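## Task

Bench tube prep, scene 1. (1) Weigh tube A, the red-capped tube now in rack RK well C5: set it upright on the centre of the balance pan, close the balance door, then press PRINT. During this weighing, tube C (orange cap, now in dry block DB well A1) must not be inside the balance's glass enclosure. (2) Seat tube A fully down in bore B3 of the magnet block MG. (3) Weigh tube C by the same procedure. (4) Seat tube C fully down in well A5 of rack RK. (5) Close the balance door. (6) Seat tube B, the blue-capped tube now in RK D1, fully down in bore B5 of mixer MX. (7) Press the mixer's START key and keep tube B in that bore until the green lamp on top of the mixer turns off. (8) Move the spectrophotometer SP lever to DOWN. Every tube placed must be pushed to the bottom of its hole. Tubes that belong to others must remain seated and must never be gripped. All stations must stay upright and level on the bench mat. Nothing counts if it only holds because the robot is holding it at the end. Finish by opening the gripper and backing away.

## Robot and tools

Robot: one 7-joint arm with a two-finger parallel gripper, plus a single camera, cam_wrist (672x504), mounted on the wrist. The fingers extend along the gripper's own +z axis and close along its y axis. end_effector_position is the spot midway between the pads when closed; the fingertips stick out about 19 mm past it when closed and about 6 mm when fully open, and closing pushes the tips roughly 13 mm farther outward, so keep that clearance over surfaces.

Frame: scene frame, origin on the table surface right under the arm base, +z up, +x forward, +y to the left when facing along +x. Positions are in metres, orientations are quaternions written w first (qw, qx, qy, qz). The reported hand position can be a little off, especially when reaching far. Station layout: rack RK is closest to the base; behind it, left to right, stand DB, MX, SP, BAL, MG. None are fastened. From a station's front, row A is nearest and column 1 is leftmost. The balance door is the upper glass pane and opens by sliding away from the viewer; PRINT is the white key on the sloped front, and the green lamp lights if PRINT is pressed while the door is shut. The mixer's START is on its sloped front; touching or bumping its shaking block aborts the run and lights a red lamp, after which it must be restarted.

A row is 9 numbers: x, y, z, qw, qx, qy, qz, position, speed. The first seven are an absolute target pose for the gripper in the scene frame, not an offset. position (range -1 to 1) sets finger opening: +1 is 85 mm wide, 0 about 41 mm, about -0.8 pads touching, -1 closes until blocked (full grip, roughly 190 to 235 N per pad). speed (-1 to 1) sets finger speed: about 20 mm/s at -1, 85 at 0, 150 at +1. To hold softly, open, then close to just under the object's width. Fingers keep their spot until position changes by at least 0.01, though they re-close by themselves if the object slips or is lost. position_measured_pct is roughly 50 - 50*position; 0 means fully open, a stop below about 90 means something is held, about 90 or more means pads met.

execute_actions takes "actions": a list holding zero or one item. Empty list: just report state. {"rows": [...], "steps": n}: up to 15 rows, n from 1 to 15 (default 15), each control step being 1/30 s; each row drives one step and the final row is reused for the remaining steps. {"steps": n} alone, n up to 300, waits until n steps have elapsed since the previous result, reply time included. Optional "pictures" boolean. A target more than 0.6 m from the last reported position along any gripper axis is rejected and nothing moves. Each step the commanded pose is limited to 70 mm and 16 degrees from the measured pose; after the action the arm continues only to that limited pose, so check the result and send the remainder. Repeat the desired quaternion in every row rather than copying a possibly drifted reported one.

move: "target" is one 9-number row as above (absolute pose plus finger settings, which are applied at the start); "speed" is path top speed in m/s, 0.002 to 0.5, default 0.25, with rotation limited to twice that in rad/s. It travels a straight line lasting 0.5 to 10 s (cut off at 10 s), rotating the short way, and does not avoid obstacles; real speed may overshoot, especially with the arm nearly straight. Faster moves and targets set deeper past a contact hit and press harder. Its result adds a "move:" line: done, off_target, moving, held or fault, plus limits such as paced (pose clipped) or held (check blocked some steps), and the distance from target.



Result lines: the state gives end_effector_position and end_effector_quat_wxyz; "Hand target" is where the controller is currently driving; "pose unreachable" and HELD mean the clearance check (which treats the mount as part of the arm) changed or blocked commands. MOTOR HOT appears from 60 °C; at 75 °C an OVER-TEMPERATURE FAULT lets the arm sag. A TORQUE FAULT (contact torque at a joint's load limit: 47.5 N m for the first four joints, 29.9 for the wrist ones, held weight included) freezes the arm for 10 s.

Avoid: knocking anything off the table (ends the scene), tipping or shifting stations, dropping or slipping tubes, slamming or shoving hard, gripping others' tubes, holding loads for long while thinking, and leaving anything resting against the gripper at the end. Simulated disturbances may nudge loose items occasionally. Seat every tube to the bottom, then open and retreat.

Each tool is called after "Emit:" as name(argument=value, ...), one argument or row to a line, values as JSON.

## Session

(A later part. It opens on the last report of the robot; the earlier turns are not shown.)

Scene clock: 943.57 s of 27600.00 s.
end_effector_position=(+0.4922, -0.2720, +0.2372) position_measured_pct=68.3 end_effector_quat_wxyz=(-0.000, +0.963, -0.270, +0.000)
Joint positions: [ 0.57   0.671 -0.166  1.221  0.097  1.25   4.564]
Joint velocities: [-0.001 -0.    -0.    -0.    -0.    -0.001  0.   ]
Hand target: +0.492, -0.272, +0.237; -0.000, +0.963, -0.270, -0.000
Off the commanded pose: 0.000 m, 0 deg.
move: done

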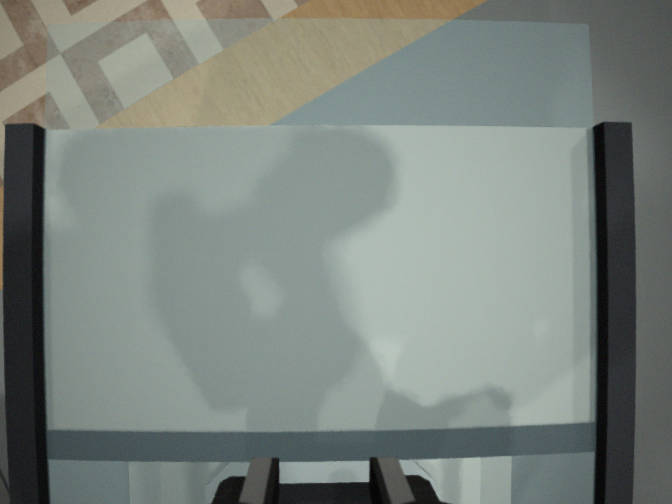

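Emit:
move(
  target=[0.3945,-0.2137,0.237,0,0.963,-0.2698,0,-0.42,-0.5],
  speed=0.08,
)

Emit:
move(
  target=[0.3882,-0.21,0.237,0,0.963,-0.2698,0,-0.42,-0.5],
  speed=0.012,
)

Scene clock: 951.27 s of 27600.00 s.
end_effector_position=(+0.3945, -0.2141, +0.2368) position_measured_pct=68.3 end_effector_quat_wxyz=(-0.000, +0.963, -0.270, +0.000)
Joint positions: [ 0.599  0.424 -0.189  1.66   0.077  1.058  4.543]
Joint velocities: [ 0.002 -0.002  0.     0.004 -0.     0.     0.001]
Hand target: +0.394, -0.214, +0.237; -0.000, +0.963, -0.270, +0.000
Off the commanded pose: 0.001 m, 0 deg.
move: done

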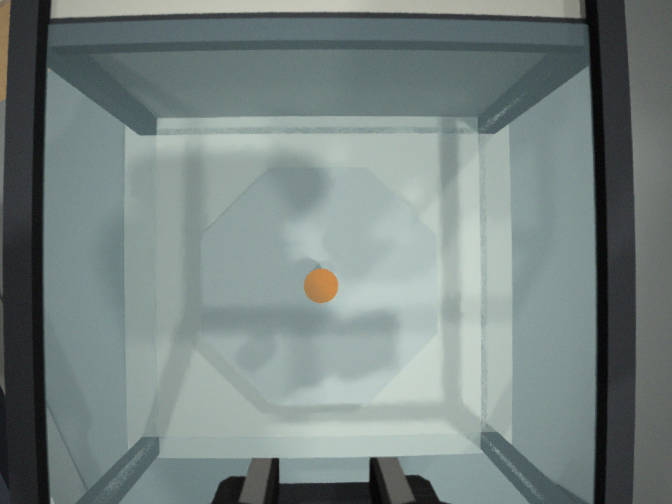

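Scene clock: 952.13 s of 27600.00 s.
end_effector_position=(+0.3899, -0.2114, +0.2368) position_measured_pct=68.3 end_effector_quat_wxyz=(+0.001, +0.963, -0.270, +0.002)
Joint positions: [ 0.6    0.411 -0.19   1.682  0.076  1.045  4.541]
Joint velocities: [-0.001 -0.    -0.001  0.     0.    -0.001 -0.002]
Hand target: +0.388, -0.210, +0.237; -0.000, +0.963, -0.270, +0.000
Off the commanded pose: 0.002 m, 0 deg.
move: done

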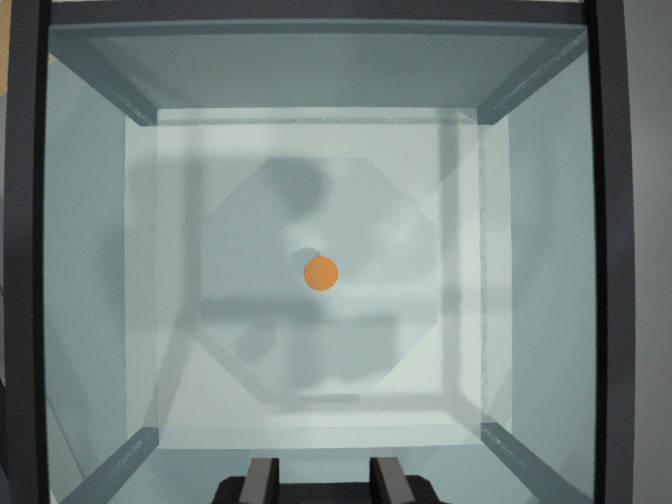

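Emit:
move(
  target=[0.3897,-0.2112,0.237,0,0.963,-0.2698,0,-0.1,-0.5],
  speed=0.01,
)

Emit:
move(
  target=[0.3897,-0.2112,0.268,0,0.963,-0.2698,0,-0.1,-0.5],
  speed=0.08,
)

Emit:
move(
  target=[0.306,-0.1604,0.268,0,0.8716,0.4902,0,-1,0],
  speed=0.3,
)

Emit:
move(
  target=[0.306,-0.1604,0.10,0,0.8716,0.4902,0,-1,0],
  speed=0.2,
)

Emit:
move(
  target=[0.306,-0.1604,0.090,0,0.8716,0.4902,0,-1,0],
  speed=0.01,
)

Scene clock: 961.20 s of 27600.00 s.
end_effector_position=(+0.3897, -0.2112, +0.2370) position_measured_pct=54.8 end_effector_quat_wxyz=(+0.000, +0.963, -0.270, +0.000)
Joint positions: [ 0.6    0.413 -0.19   1.678  0.076  1.051  4.542]
Joint velocities: [-0.001  0.001 -0.001 -0.001  0.     0.002  0.   ]
Hand target: +0.390, -0.211, +0.237; +0.000, +0.963, -0.270, -0.000
Off the commanded pose: 0.000 m, 0 deg.
move: done

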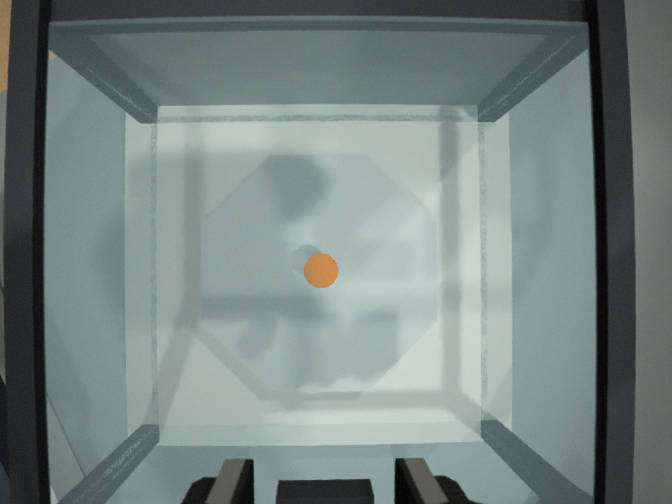

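Scene clock: 961.93 s of 27600.00 s.
end_effector_position=(+0.3897, -0.2112, +0.2679) position_measured_pct=54.8 end_effector_quat_wxyz=(-0.000, +0.963, -0.270, -0.000)
Joint positions: [ 0.603  0.379 -0.192  1.621  0.066  1.142  4.551]
Joint velocities: [ 0.001 -0.002 -0.001 -0.001 -0.     0.002  0.001]
Hand target: +0.390, -0.211, +0.268; -0.000, +0.963, -0.270, +0.000
Off the commanded pose: 0.000 m, 0 deg.
move: done

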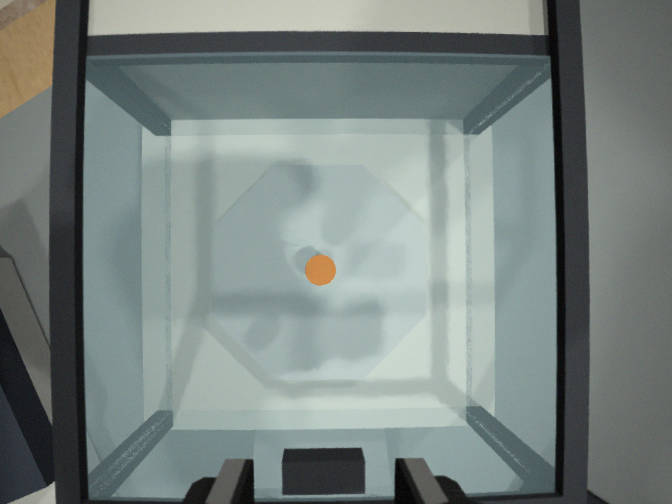

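Scene clock: 964.93 s of 27600.00 s.
end_effector_position=(+0.3061, -0.1602, +0.2677) position_measured_pct=91.7 end_effector_quat_wxyz=(-0.000, +0.872, +0.490, +0.000)
Joint positions: [ 0.866  0.188 -0.499  1.911  0.091  1.06   6.056]
Joint velocities: [ 0.002 -0.003  0.006  0.001 -0.001  0.002  0.001]
Hand target: +0.306, -0.160, +0.268; -0.000, +0.872, +0.490, +0.000
Off the commanded pose: 0.000 m, 0 deg.
move: done

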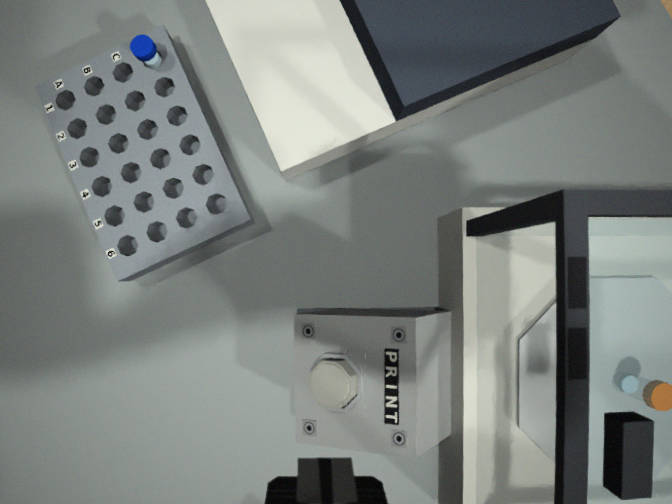

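Scene clock: 966.27 s of 27600.00 s.
end_effector_position=(+0.3061, -0.1605, +0.1003) position_measured_pct=91.7 end_effector_quat_wxyz=(+0.000, +0.872, +0.490, +0.000)
Joint positions: [ 0.722  0.511 -0.381  2.164  0.355  0.517  5.801]
Joint velocities: [-0.003  0.004 -0.001  0.     0.001  0.001 -0.002]
Hand target: +0.306, -0.160, +0.100; -0.000, +0.871, +0.490, +0.000
Off the commanded pose: 0.000 m, 0 deg.
move: done

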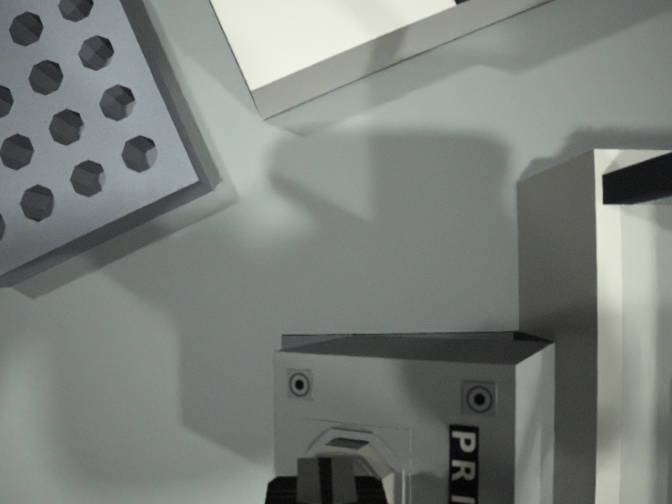

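Scene clock: 967.50 s of 27600.00 s.
end_effector_position=(+0.3064, -0.1606, +0.0910) position_measured_pct=91.7 end_effector_quat_wxyz=(+0.001, +0.872, +0.490, +0.000)
Joint positions: [ 0.705  0.532 -0.362  2.173  0.374  0.485  5.782]
Joint velocities: [ 0.001  0.001  0.001  0.     0.001 -0.002  0.   ]
Hand target: +0.306, -0.160, +0.090; -0.000, +0.872, +0.490, +0.000
Off the commanded pose: 0.001 m, 0 deg.
move: done

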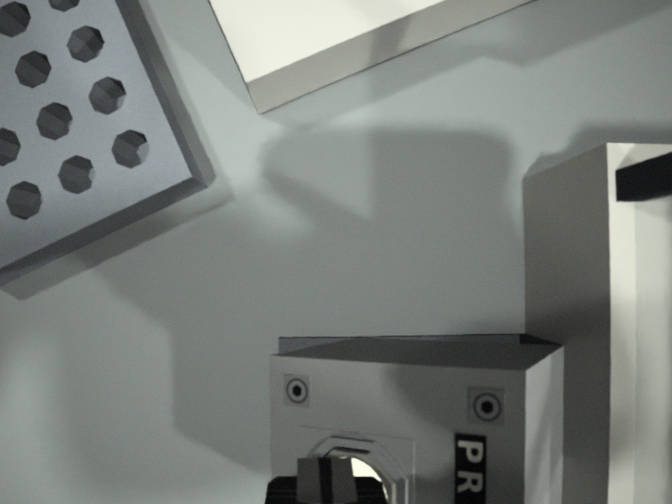

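Emit:
move(
  target=[0.306,-0.1604,0.268,0,0.8716,0.4902,0,-1,0],
  speed=0.2,
)

Scene clock: 971.17 s of 27600.00 s.
end_effector_position=(+0.3060, -0.1604, +0.2677) position_measured_pct=91.7 end_effector_quat_wxyz=(-0.000, +0.872, +0.490, -0.000)
Joint positions: [ 0.867  0.188 -0.5    1.911  0.092  1.06   6.054]
Joint velocities: [ 0.002 -0.004  0.002 -0.001 -0.    -0.002  0.002]
Hand target: +0.306, -0.160, +0.268; +0.000, +0.872, +0.490, -0.000
Off the commanded pose: 0.000 m, 0 deg.
move: done

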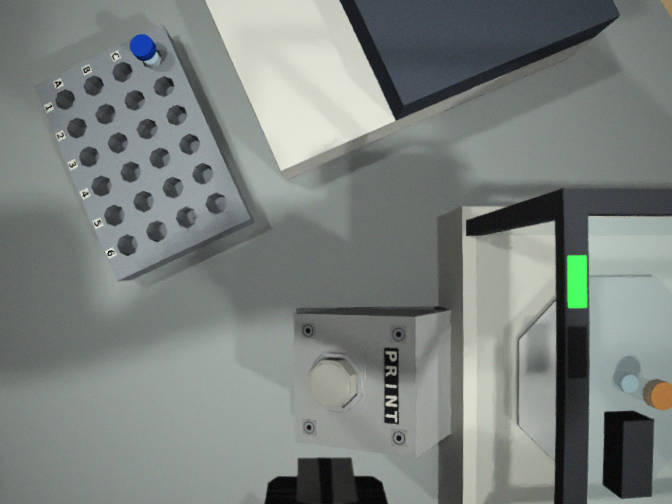

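Green. Open the door.

Emit:
move(
  target=[0.39,-0.2113,0.268,0,0.963,-0.2698,0,-0.1,0],
  speed=0.3,
)

Emit:
move(
  target=[0.39,-0.2113,0.237,0,0.963,-0.2698,0,-0.1,0],
  speed=0.04,
)

Emit:
move(
  target=[0.39,-0.2113,0.237,0,0.963,-0.2698,0,-0.42,-0.5],
  speed=0.04,
)

Emit:
move(
  target=[0.492,-0.2722,0.237,0,0.963,-0.2698,0,-0.42,-0.5],
  speed=0.08,
)

Emit:
move(
  target=[0.492,-0.2722,0.237,0,0.963,-0.2698,0,-0.1,-0.5],
  speed=0.04,
)

Emit:
move(
  target=[0.492,-0.2722,0.266,0,0.963,-0.2698,0,-0.1,-0.5],
  speed=0.08,
)

Emit:
move(
  target=[0.4392,-0.2416,0.266,0,0.963,-0.2698,0,-0.35,0],
  speed=0.15,
)

Scene clock: 988.07 s of 27600.00 s.
end_effector_position=(+0.3899, -0.2115, +0.2683) position_measured_pct=54.8 end_effector_quat_wxyz=(+0.000, +0.963, -0.270, +0.000)
Joint positions: [ 0.605  0.379 -0.196  1.62   0.068  1.143  4.549]
Joint velocities: [-0.002  0.003 -0.005 -0.     0.001  0.    -0.002]
Hand target: +0.390, -0.211, +0.268; +0.000, +0.963, -0.270, +0.000
Off the commanded pose: 0.000 m, 0 deg.
move: done

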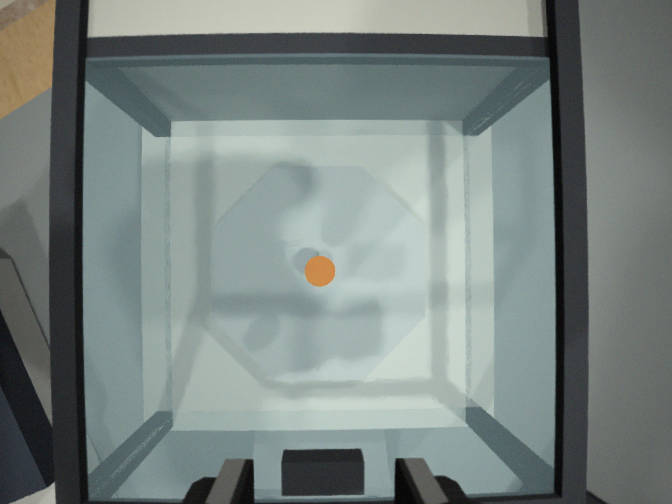

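Scene clock: 989.10 s of 27600.00 s.
end_effector_position=(+0.3900, -0.2113, +0.2371) position_measured_pct=54.8 end_effector_quat_wxyz=(+0.000, +0.963, -0.270, +0.000)
Joint positions: [ 0.603  0.413 -0.194  1.677  0.078  1.052  4.54 ]
Joint velocities: [ 0.     0.001  0.002  0.001  0.    -0.001  0.001]
Hand target: +0.390, -0.211, +0.237; +0.000, +0.963, -0.270, -0.000
Off the commanded pose: 0.000 m, 0 deg.
move: done

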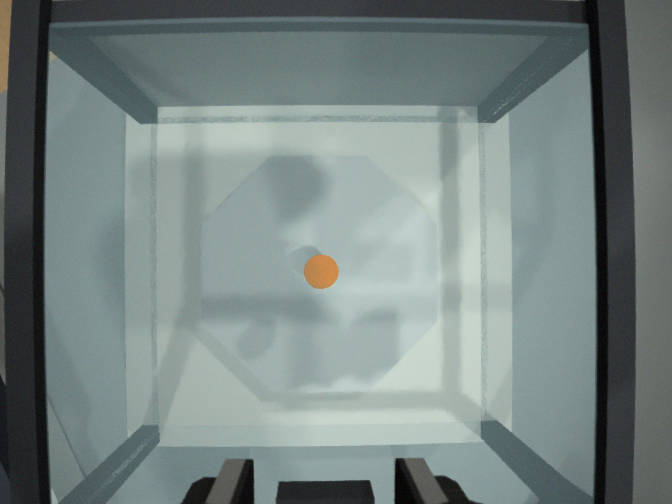

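Scene clock: 989.80 s of 27600.00 s.
end_effector_position=(+0.3899, -0.2114, +0.2372) position_measured_pct=68.3 end_effector_quat_wxyz=(+0.000, +0.963, -0.270, +0.000)
Joint positions: [ 0.603  0.413 -0.194  1.677  0.078  1.052  4.54 ]
Joint velocities: [ 0.001  0.    -0.     0.     0.     0.     0.   ]
Hand target: +0.390, -0.211, +0.237; +0.000, +0.963, -0.270, -0.000
Off the commanded pose: 0.000 m, 0 deg.
move: done

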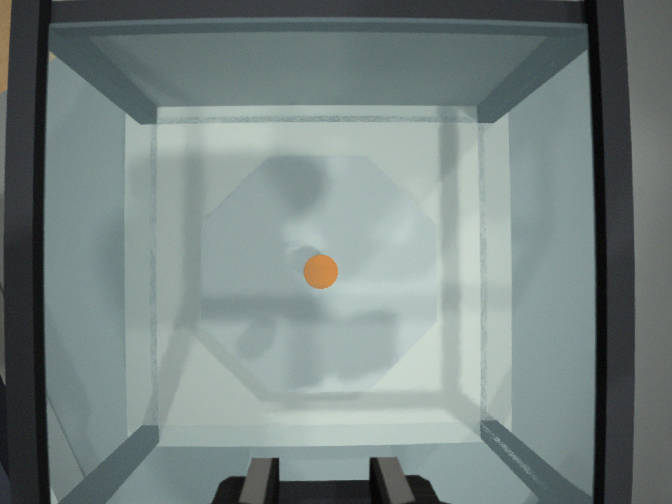

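Scene clock: 991.60 s of 27600.00 s.
end_effector_position=(+0.4921, -0.2719, +0.2378) position_measured_pct=68.3 end_effector_quat_wxyz=(+0.000, +0.963, -0.270, +0.000)
Joint positions: [ 0.572  0.67  -0.17   1.221  0.1    1.251  4.562]
Joint velocities: [-0.     0.004  0.    -0.006 -0.     0.002  0.001]
Hand target: +0.492, -0.272, +0.237; +0.000, +0.963, -0.270, -0.000
Off the commanded pose: 0.001 m, 0 deg.
move: done

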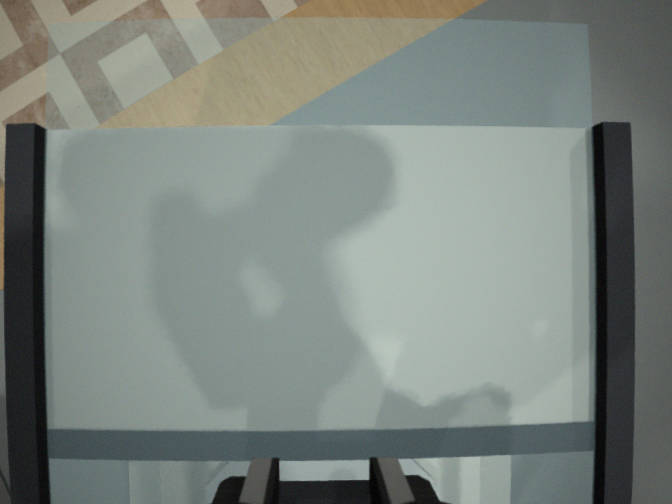

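Scene clock: 992.30 s of 27600.00 s.
end_effector_position=(+0.4920, -0.2722, +0.2370) position_measured_pct=54.8 end_effector_quat_wxyz=(+0.000, +0.963, -0.270, +0.000)
Joint positions: [ 0.573  0.672 -0.17   1.221  0.1    1.25   4.562]
Joint velocities: [-0.001  0.    -0.001 -0.    -0.     0.001  0.   ]
Hand target: +0.492, -0.272, +0.237; +0.000, +0.963, -0.270, -0.000
Off the commanded pose: 0.000 m, 0 deg.
move: done

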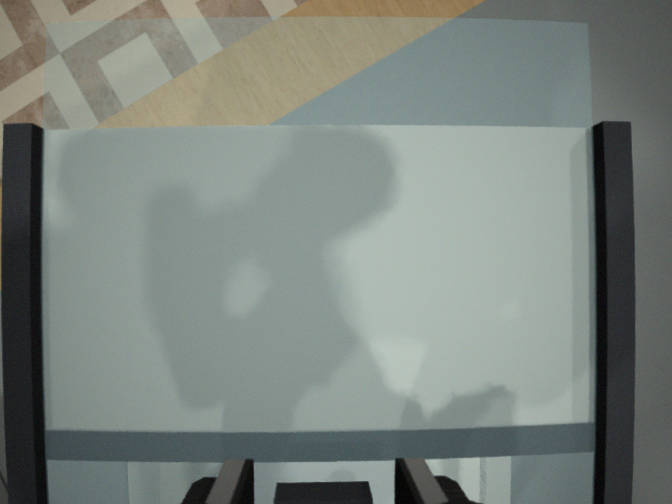

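Scene clock: 993.03 s of 27600.00 s.
end_effector_position=(+0.4920, -0.2722, +0.2660) position_measured_pct=54.8 end_effector_quat_wxyz=(-0.000, +0.963, -0.270, +0.000)
Joint positions: [ 0.571  0.65  -0.17   1.164  0.095  1.328  4.567]
Joint velocities: [ 0.001  0.    -0.001 -0.001 -0.     0.001 -0.001]
Hand target: +0.492, -0.272, +0.266; -0.000, +0.963, -0.270, +0.000
Off the commanded pose: 0.000 m, 0 deg.
move: done

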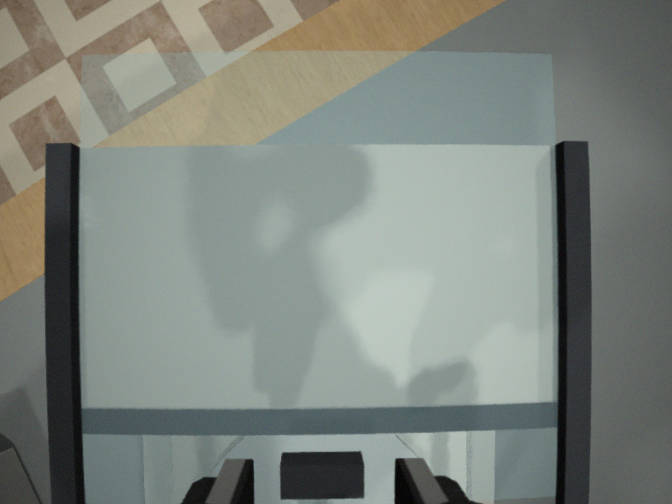

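Scene clock: 993.83 s of 27600.00 s.
end_effector_position=(+0.4392, -0.2416, +0.2654) position_measured_pct=67.5 end_effector_quat_wxyz=(-0.000, +0.963, -0.270, -0.000)
Joint positions: [ 0.591  0.509 -0.183  1.418  0.083  1.217  4.557]
Joint velocities: [-0.    -0.01   0.001  0.003  0.     0.     0.   ]
Hand target: +0.439, -0.242, +0.266; -0.000, +0.963, -0.270, +0.000
Off the commanded pose: 0.001 m, 0 deg.
move: done

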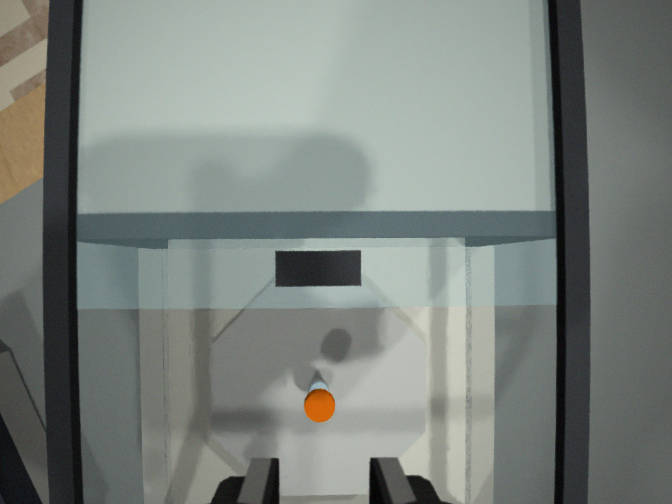

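Emit:
move(
  target=[0.4392,-0.2416,0.148,0,0.963,-0.2698,0,-0.35,0],
  speed=0.14,
)

Emit:
move(
  target=[0.4392,-0.2416,0.1325,0,0.963,-0.2698,0,-0.35,0],
  speed=0.03,
)

Emit:
move(
  target=[0.4392,-0.2416,0.1325,0,0.963,-0.2698,0,-0.64,-0.5],
  speed=0.03,
)

Emit:
move(
  target=[0.4392,-0.2416,0.30,0,0.963,-0.2698,0,-0.64,-0.5],
  speed=0.14,
)

Emit:
move(
  target=[0.28,-0.08,0.30,0,0.9983,-0.058,0,-0.64,-0.5],
  speed=0.22,
)

Emit:
move(
  target=[0.2492,-0.0231,0.12,0,0.9983,-0.058,0,-0.64,-0.5],
  speed=0.15,
)

Scene clock: 1004.67 s of 27600.00 s.
end_effector_position=(+0.4393, -0.2418, +0.1482) position_measured_pct=67.5 end_effector_quat_wxyz=(+0.000, +0.963, -0.270, +0.000)
Joint positions: [ 0.583  0.646 -0.171  1.595  0.118  0.903  4.527]
Joint velocities: [-0.001  0.003 -0.001 -0.    -0.    -0.001  0.   ]
Hand target: +0.439, -0.242, +0.148; +0.000, +0.963, -0.270, -0.000
Off the commanded pose: 0.000 m, 0 deg.
move: done

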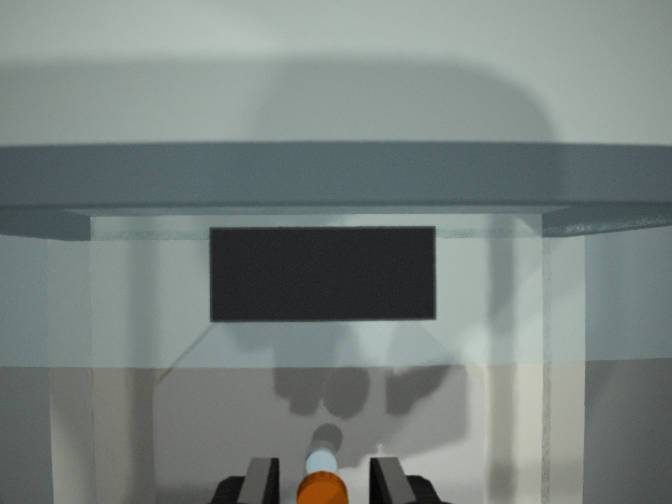

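Scene clock: 1005.43 s of 27600.00 s.
end_effector_position=(+0.4392, -0.2416, +0.1326) position_measured_pct=67.5 end_effector_quat_wxyz=(+0.000, +0.963, -0.270, +0.000)
Joint positions: [ 0.58   0.67  -0.168  1.611  0.123  0.865  4.522]
Joint velocities: [-0.     0.002  0.001  0.     0.    -0.002  0.   ]
Hand target: +0.439, -0.242, +0.133; +0.000, +0.963, -0.270, -0.000
Off the commanded pose: 0.000 m, 0 deg.
move: done

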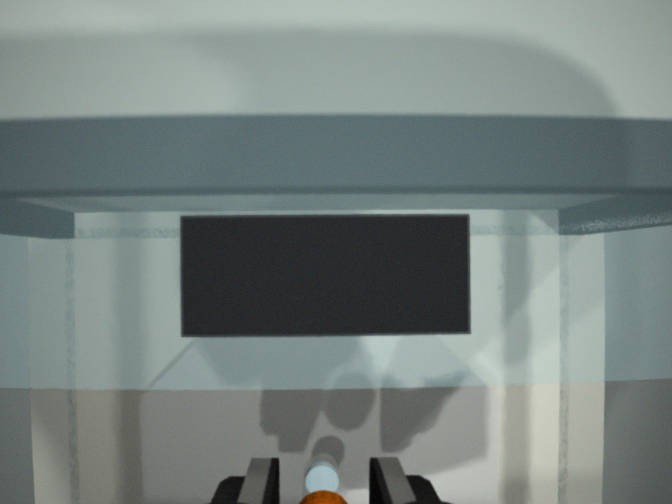

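Scene clock: 1006.13 s of 27600.00 s.
end_effector_position=(+0.4392, -0.2416, +0.1326) position_measured_pct=80.2 end_effector_quat_wxyz=(+0.000, +0.963, -0.270, +0.000)
Joint positions: [ 0.58   0.67  -0.168  1.611  0.123  0.864  4.522]
Joint velocities: [ 0.     0.    -0.    -0.    -0.    -0.001  0.   ]
Hand target: +0.439, -0.242, +0.132; +0.000, +0.963, -0.270, -0.000
Off the commanded pose: 0.000 m, 0 deg.
move: done

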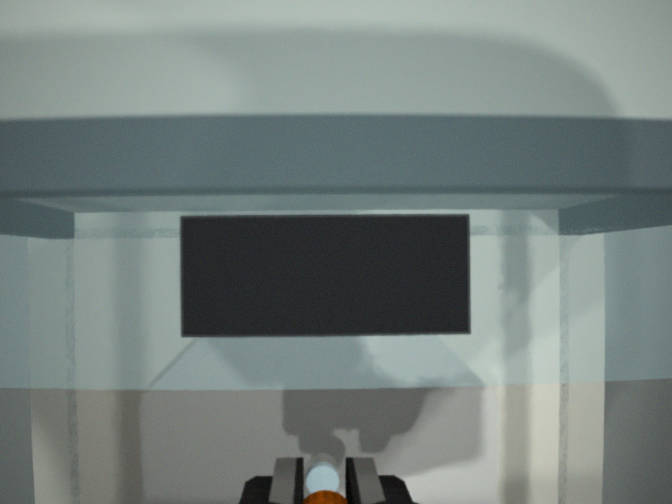

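Scene clock: 1007.67 s of 27600.00 s.
end_effector_position=(+0.4391, -0.2415, +0.2999) position_measured_pct=80.2 end_effector_quat_wxyz=(-0.000, +0.963, -0.270, +0.000)
Joint positions: [ 0.591  0.482 -0.183  1.347  0.077  1.313  4.562]
Joint velocities: [ 0.001  0.001 -0.001 -0.002 -0.    -0.001  0.   ]
Hand target: +0.439, -0.241, +0.300; -0.000, +0.963, -0.270, +0.000
Off the commanded pose: 0.000 m, 0 deg.
move: done

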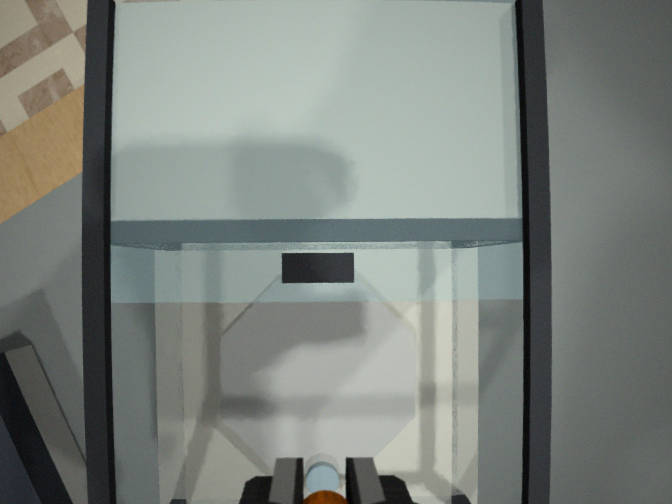

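Scene clock: 1009.10 s of 27600.00 s.
end_effector_position=(+0.2800, -0.0800, +0.2994) position_measured_pct=80.2 end_effector_quat_wxyz=(-0.001, +0.998, -0.058, -0.000)
Joint positions: [ 0.562  0.006 -0.337  1.985 -0.009  1.142  4.812]
Joint velocities: [ 0.001 -0.013 -0.     0.001 -0.    -0.    -0.001]
Hand target: +0.280, -0.080, +0.300; -0.001, +0.998, -0.058, +0.000
Off the commanded pose: 0.001 m, 0 deg.
move: done

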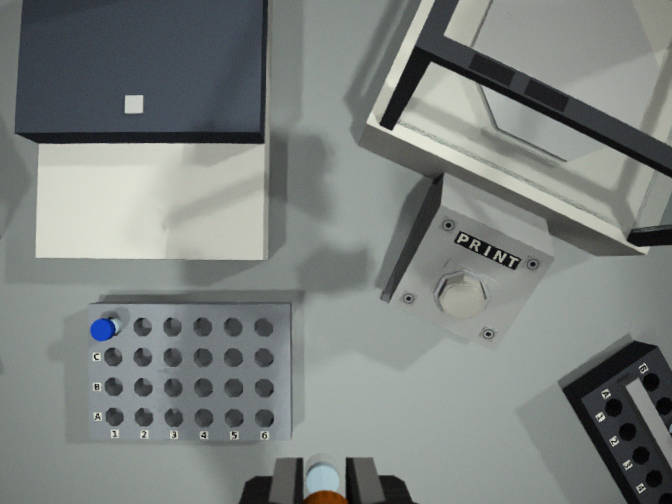

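Scene clock: 1010.77 s of 27600.00 s.
end_effector_position=(+0.2494, -0.0233, +0.1203) position_measured_pct=80.2 end_effector_quat_wxyz=(-0.000, +0.998, -0.059, +0.000)
Joint positions: [ 0.31   0.309 -0.355  2.436  0.248  0.415  4.327]
Joint velocities: [-0.01   0.008 -0.007  0.001  0.006  0.    -0.007]
Hand target: +0.249, -0.023, +0.120; -0.001, +0.998, -0.058, -0.000
Off the commanded pose: 0.000 m, 0 deg.
move: done

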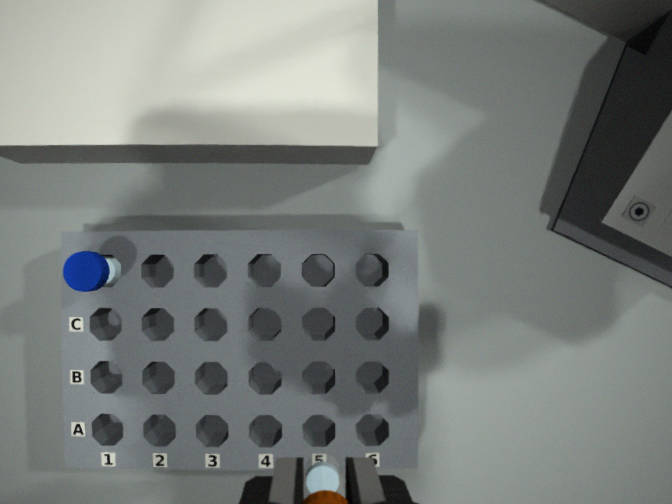

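Emit:
move(
  target=[0.2496,-0.0223,0.088,0,0.9983,-0.058,0,-0.64,-0.5],
  speed=0.05,
)

Emit:
move(
  target=[0.2496,-0.0223,0.073,0,0.9983,-0.058,0,-0.64,-0.5],
  speed=0.012,
)

Scene clock: 1017.97 s of 27600.00 s.
end_effector_position=(+0.2498, -0.0226, +0.0883) position_measured_pct=80.2 end_effector_quat_wxyz=(-0.000, +0.998, -0.059, +0.000)
Joint positions: [ 0.206  0.416 -0.245  2.474  0.356  0.267  4.221]
Joint velocities: [-0.009  0.007 -0.002  0.002  0.004 -0.    -0.005]
Hand target: +0.250, -0.022, +0.088; -0.000, +0.998, -0.058, -0.000
Off the commanded pose: 0.000 m, 0 deg.
move: done

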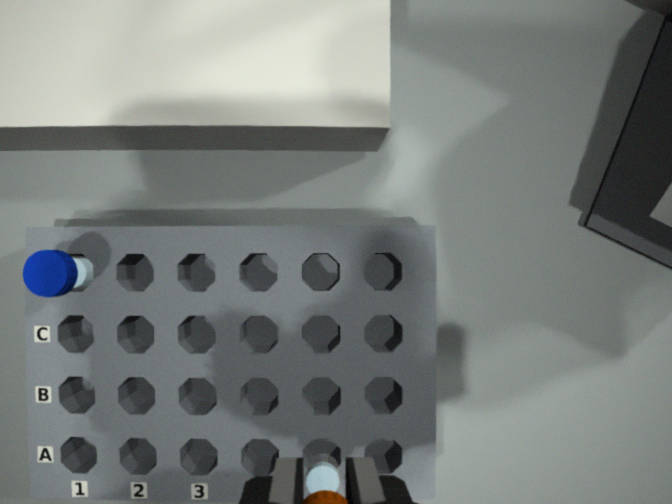

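Scene clock: 1019.47 s of 27600.00 s.
end_effector_position=(+0.2498, -0.0224, +0.0731) position_measured_pct=80.2 end_effector_quat_wxyz=(-0.000, +0.998, -0.058, +0.000)
Joint positions: [ 0.149  0.47  -0.177  2.49   0.396  0.192  4.186]
Joint velocities: [-0.003  0.002  0.    -0.     0.001  0.    -0.001]
Hand target: +0.250, -0.022, +0.073; -0.000, +0.998, -0.058, -0.000
Off the commanded pose: 0.000 m, 0 deg.
move: done

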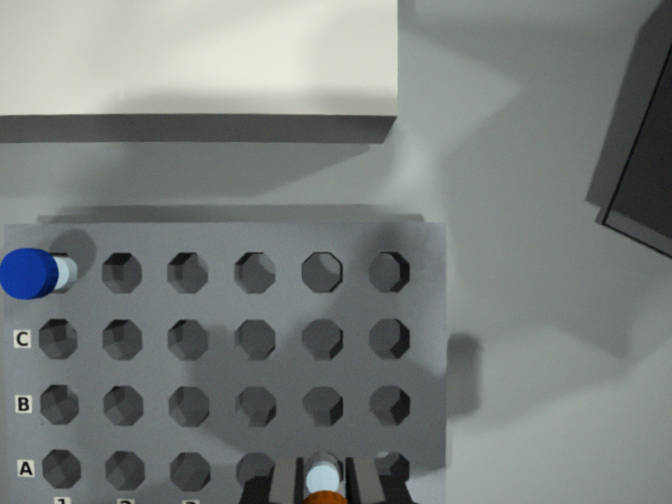

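Emit:
move(
  target=[0.2496,-0.0223,0.057,0,0.9983,-0.058,0,-0.64,-0.5],
  speed=0.012,
)

Emit:
move(
  target=[0.2496,-0.0223,0.057,0,0.9983,-0.058,0,-0.4,-0.5],
  speed=0.012,
)

Emit:
move(
  target=[0.2496,-0.0223,0.09,0,0.9983,-0.058,0,-0.4,-0.5],
  speed=0.06,
)

Emit:
move(
  target=[0.2496,-0.0223,0.086,0,0.9983,-0.058,0,-1,0],
  speed=0.01,
)

Emit:
move(
  target=[0.2496,-0.0223,0.0755,0,0.9983,-0.058,0,-1,0],
  speed=0.007,
)

Scene clock: 1028.30 s of 27600.00 s.
end_effector_position=(+0.2500, -0.0224, +0.0572) position_measured_pct=80.2 end_effector_quat_wxyz=(-0.000, +0.998, -0.058, +0.000)
Joint positions: [ 0.089  0.53  -0.101  2.503  0.424  0.109  4.163]
Joint velocities: [-0.004  0.003 -0.    -0.     0.001 -0.002 -0.002]
Hand target: +0.250, -0.022, +0.057; -0.000, +0.998, -0.058, +0.000
Off the commanded pose: 0.000 m, 0 deg.
move: done

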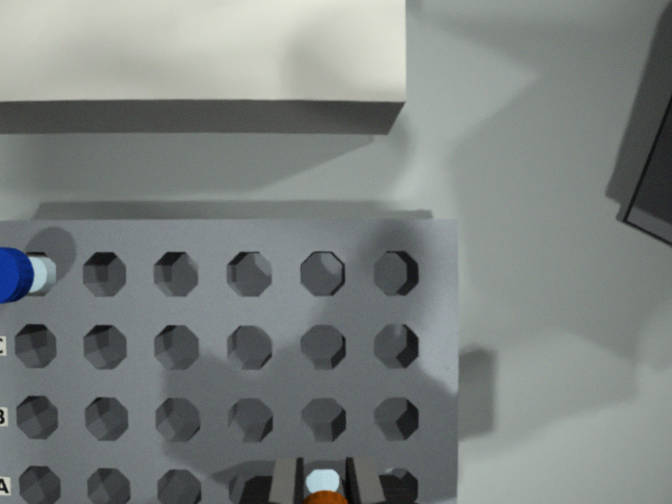

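Scene clock: 1029.00 s of 27600.00 s.
end_effector_position=(+0.2496, -0.0223, +0.0570) position_measured_pct=69.8 end_effector_quat_wxyz=(+0.000, +0.998, -0.058, +0.000)
Joint positions: [ 0.088  0.53  -0.101  2.503  0.424  0.109  4.163]
Joint velocities: [-0.001  0.     0.001  0.    -0.    -0.    -0.001]
Hand target: +0.250, -0.022, +0.057; +0.000, +0.998, -0.058, +0.000
Off the commanded pose: 0.000 m, 0 deg.
move: done

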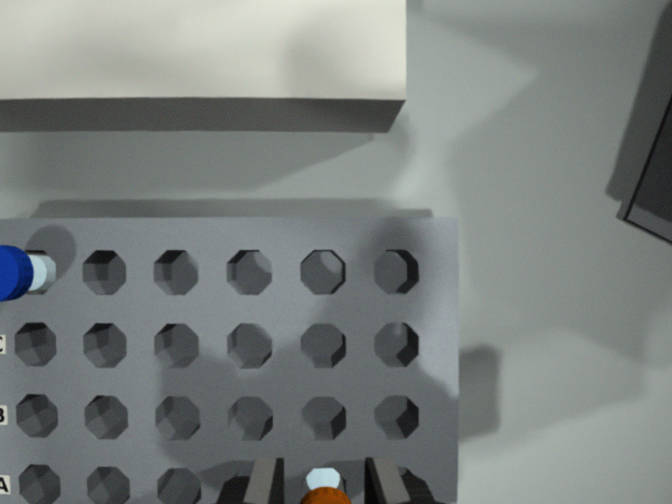

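Scene clock: 1029.87 s of 27600.00 s.
end_effector_position=(+0.2494, -0.0220, +0.0897) position_measured_pct=69.8 end_effector_quat_wxyz=(+0.000, +0.998, -0.057, -0.000)
Joint positions: [ 0.209  0.411 -0.251  2.473  0.35   0.275  4.226]
Joint velocities: [ 0.008 -0.007  0.002 -0.001 -0.004  0.001  0.006]
Hand target: +0.250, -0.022, +0.090; +0.000, +0.998, -0.058, -0.000
Off the commanded pose: 0.000 m, 0 deg.
move: done

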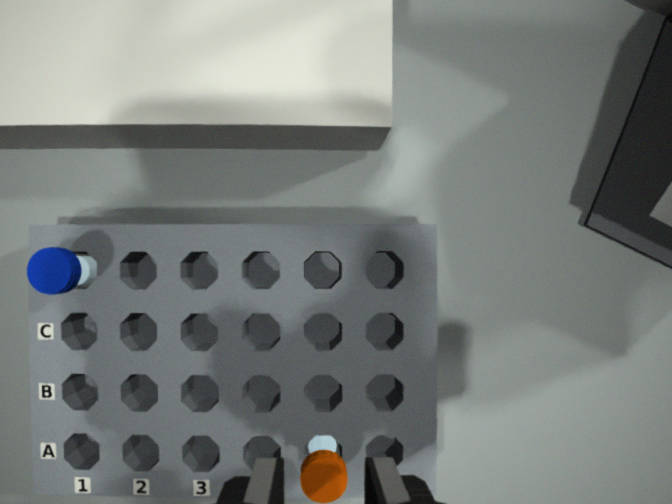

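Scene clock: 1030.57 s of 27600.00 s.
end_effector_position=(+0.2496, -0.0224, +0.0861) position_measured_pct=91.7 end_effector_quat_wxyz=(-0.000, +0.998, -0.058, +0.000)
Joint positions: [ 0.196  0.423 -0.235  2.477  0.36   0.256  4.217]
Joint velocities: [-0.001  0.001 -0.002  0.     0.001  0.    -0.002]
Hand target: +0.250, -0.022, +0.086; -0.000, +0.998, -0.058, -0.000
Off the commanded pose: 0.000 m, 0 deg.
move: done

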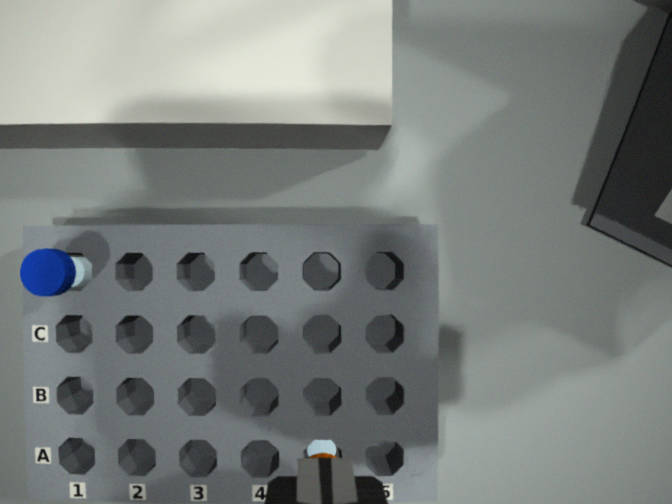

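Scene clock: 1032.30 s of 27600.00 s.
end_effector_position=(+0.2502, -0.0224, +0.0762) position_measured_pct=91.7 end_effector_quat_wxyz=(+0.000, +0.998, -0.058, +0.001)
Joint positions: [ 0.157  0.458 -0.188  2.487  0.388  0.205  4.193]
Joint velocities: [-0.001  0.     0.     0.001  0.001  0.    -0.001]
Hand target: +0.250, -0.022, +0.076; -0.000, +0.998, -0.058, -0.000
Off the commanded pose: 0.001 m, 0 deg.
move: done

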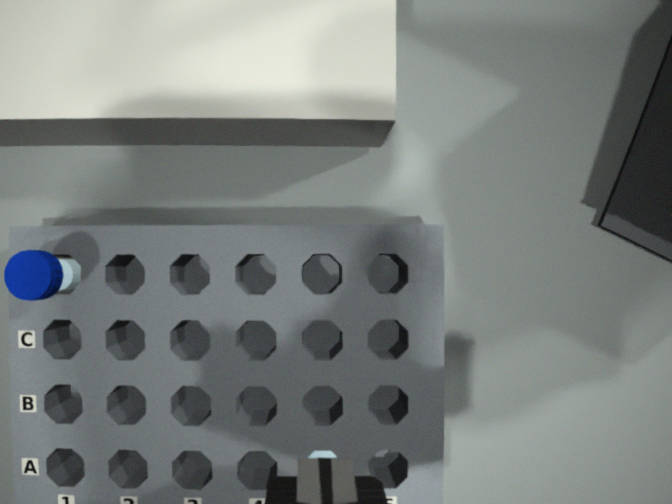

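Emit:
move(
  target=[0.2496,-0.0223,0.0742,0,0.9983,-0.058,0,-1,0],
  speed=0.004,
)

Emit:
move(
  target=[0.26,-0.03,0.275,0,0.9983,-0.058,0,-1,0],
  speed=0.2,
)

Emit:
move(
  target=[0.492,-0.2722,0.27,0,0.963,-0.2698,0,-0.1,0],
  speed=0.28,
)

Emit:
move(
  target=[0.492,-0.2722,0.237,0,0.963,-0.2698,0,-0.1,0],
  speed=0.04,
)

Emit:
move(
  target=[0.492,-0.2722,0.237,0,0.963,-0.2698,0,-0.42,-0.5],
  speed=0.04,
)

Emit:
move(
  target=[0.3945,-0.2137,0.237,0,0.963,-0.2698,0,-0.42,-0.5],
  speed=0.08,
)

Emit:
move(
  target=[0.3882,-0.21,0.237,0,0.963,-0.2698,0,-0.42,-0.5],
  speed=0.012,
)

Scene clock: 1045.97 s of 27600.00 s.
end_effector_position=(+0.2512, -0.0226, +0.0760) position_measured_pct=91.7 end_effector_quat_wxyz=(+0.000, +0.998, -0.058, +0.003)
Joint positions: [ 0.152  0.458 -0.182  2.488  0.391  0.199  4.19 ]
Joint velocities: [-0.001  0.    -0.     0.     0.    -0.     0.002]
Hand target: +0.250, -0.022, +0.074; +0.000, +0.998, -0.058, -0.000
Off the commanded pose: 0.002 m, 0 deg.
move: done

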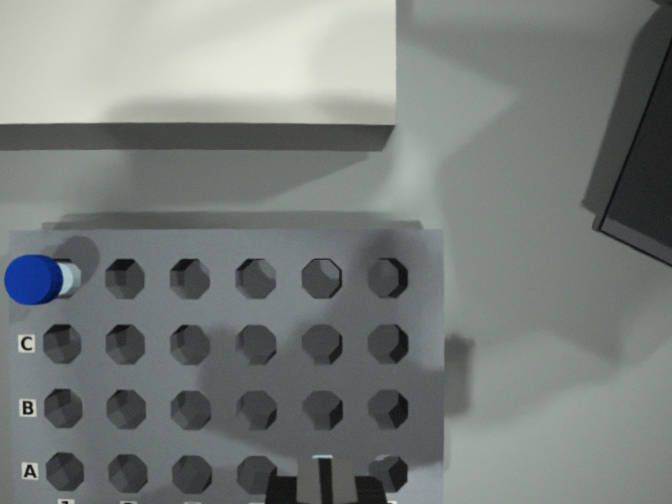

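Scene clock: 1047.40 s of 27600.00 s.
end_effector_position=(+0.2599, -0.0302, +0.2746) position_measured_pct=91.7 end_effector_quat_wxyz=(+0.000, +0.998, -0.058, -0.000)
Joint positions: [ 0.422 -0.039 -0.358  2.114 -0.023  1.054  4.659]
Joint velocities: [-0.001 -0.004  0.002 -0.001  0.    -0.    -0.   ]
Hand target: +0.260, -0.030, +0.275; +0.000, +0.998, -0.058, +0.000
Off the commanded pose: 0.000 m, 0 deg.
move: done

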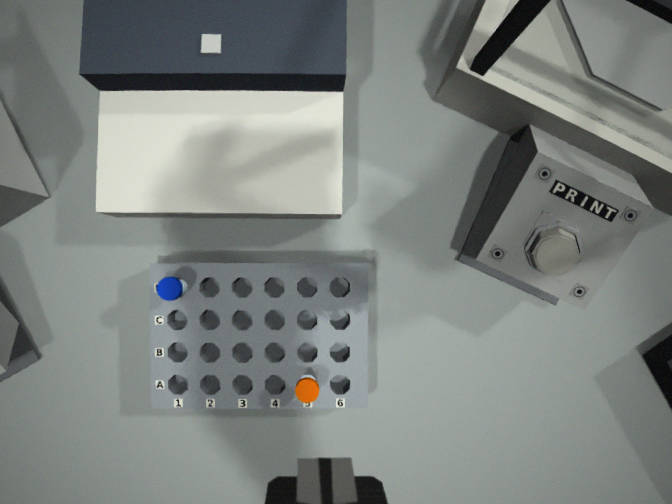

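Scene clock: 1049.13 s of 27600.00 s.
end_effector_position=(+0.4920, -0.2723, +0.2711) position_measured_pct=54.8 end_effector_quat_wxyz=(+0.001, +0.963, -0.270, +0.000)
Joint positions: [ 0.552  0.645 -0.134  1.156  0.075  1.338  4.582]
Joint velocities: [-0.002  0.014 -0.    -0.006  0.     0.003 -0.001]
Hand target: +0.492, -0.272, +0.270; +0.001, +0.963, -0.270, -0.000
Off the commanded pose: 0.001 m, 0 deg.
move: done

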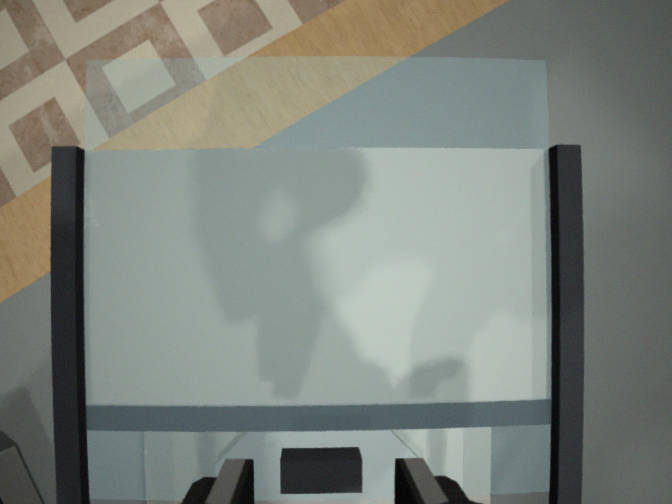

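Scene clock: 1050.27 s of 27600.00 s.
end_effector_position=(+0.4920, -0.2722, +0.2370) position_measured_pct=54.8 end_effector_quat_wxyz=(+0.000, +0.963, -0.270, +0.000)
Joint positions: [ 0.555  0.67  -0.135  1.222  0.078  1.248  4.578]
Joint velocities: [ 0.     0.     0.001 -0.    -0.     0.    -0.001]
Hand target: +0.492, -0.272, +0.237; +0.000, +0.963, -0.270, -0.000
Off the commanded pose: 0.000 m, 0 deg.
move: done

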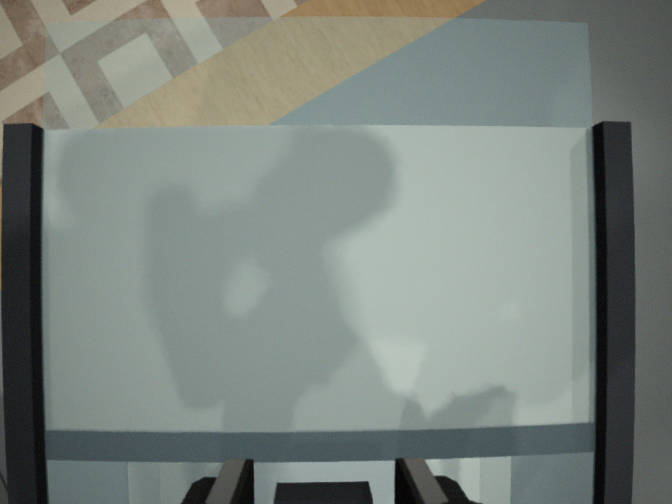

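Scene clock: 1050.97 s of 27600.00 s.
end_effector_position=(+0.4922, -0.2720, +0.2372) position_measured_pct=68.3 end_effector_quat_wxyz=(-0.000, +0.963, -0.270, +0.000)
Joint positions: [ 0.555  0.67  -0.136  1.222  0.077  1.248  4.578]
Joint velocities: [ 0.    -0.    -0.    -0.    -0.    -0.003 -0.001]
Hand target: +0.492, -0.272, +0.237; -0.000, +0.963, -0.270, -0.000
Off the commanded pose: 0.000 m, 0 deg.
move: done

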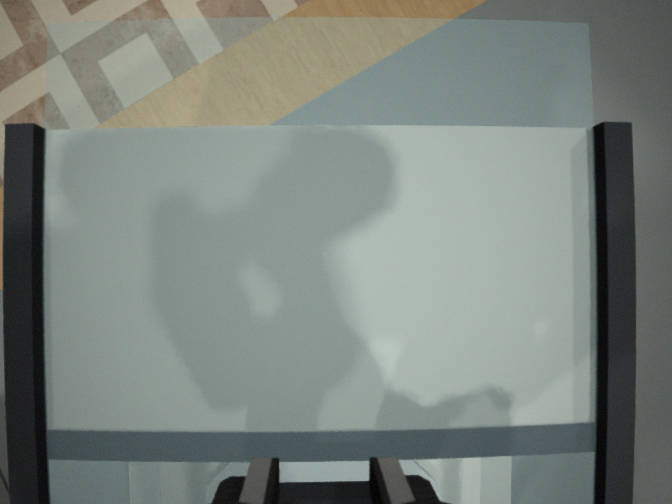

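Scene clock: 1052.70 s of 27600.00 s.
end_effector_position=(+0.3945, -0.2141, +0.2367) position_measured_pct=68.3 end_effector_quat_wxyz=(-0.000, +0.963, -0.270, +0.000)
Joint positions: [ 0.577  0.423 -0.157  1.661  0.061  1.056  4.557]
Joint velocities: [-0.001 -0.003 -0.001  0.003 -0.    -0.     0.   ]
Hand target: +0.394, -0.214, +0.237; -0.000, +0.963, -0.270, +0.000
Off the commanded pose: 0.001 m, 0 deg.
move: done

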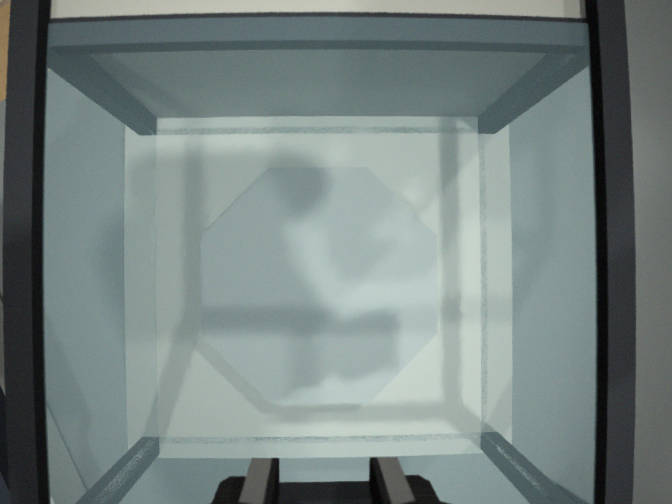

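Scene clock: 1053.57 s of 27600.00 s.
end_effector_position=(+0.3897, -0.2112, +0.2368) position_measured_pct=68.3 end_effector_quat_wxyz=(+0.000, +0.963, -0.270, +0.002)
Joint positions: [ 0.577  0.409 -0.158  1.683  0.061  1.044  4.555]
Joint velocities: [-0.    -0.001 -0.002  0.001  0.    -0.     0.   ]
Hand target: +0.388, -0.210, +0.237; -0.000, +0.963, -0.270, +0.000
Off the commanded pose: 0.002 m, 0 deg.
move: done

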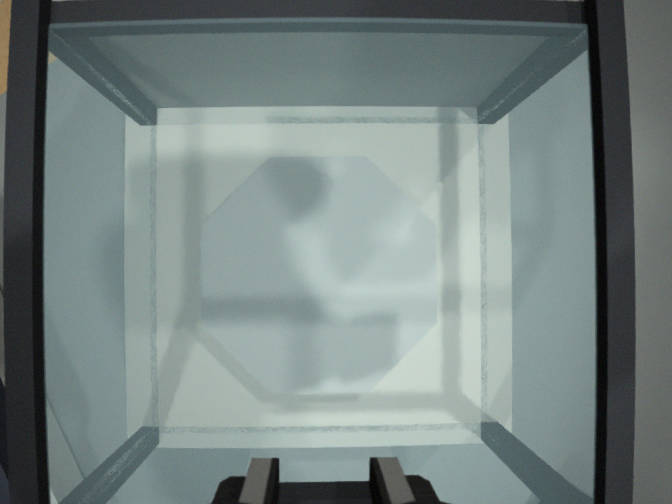

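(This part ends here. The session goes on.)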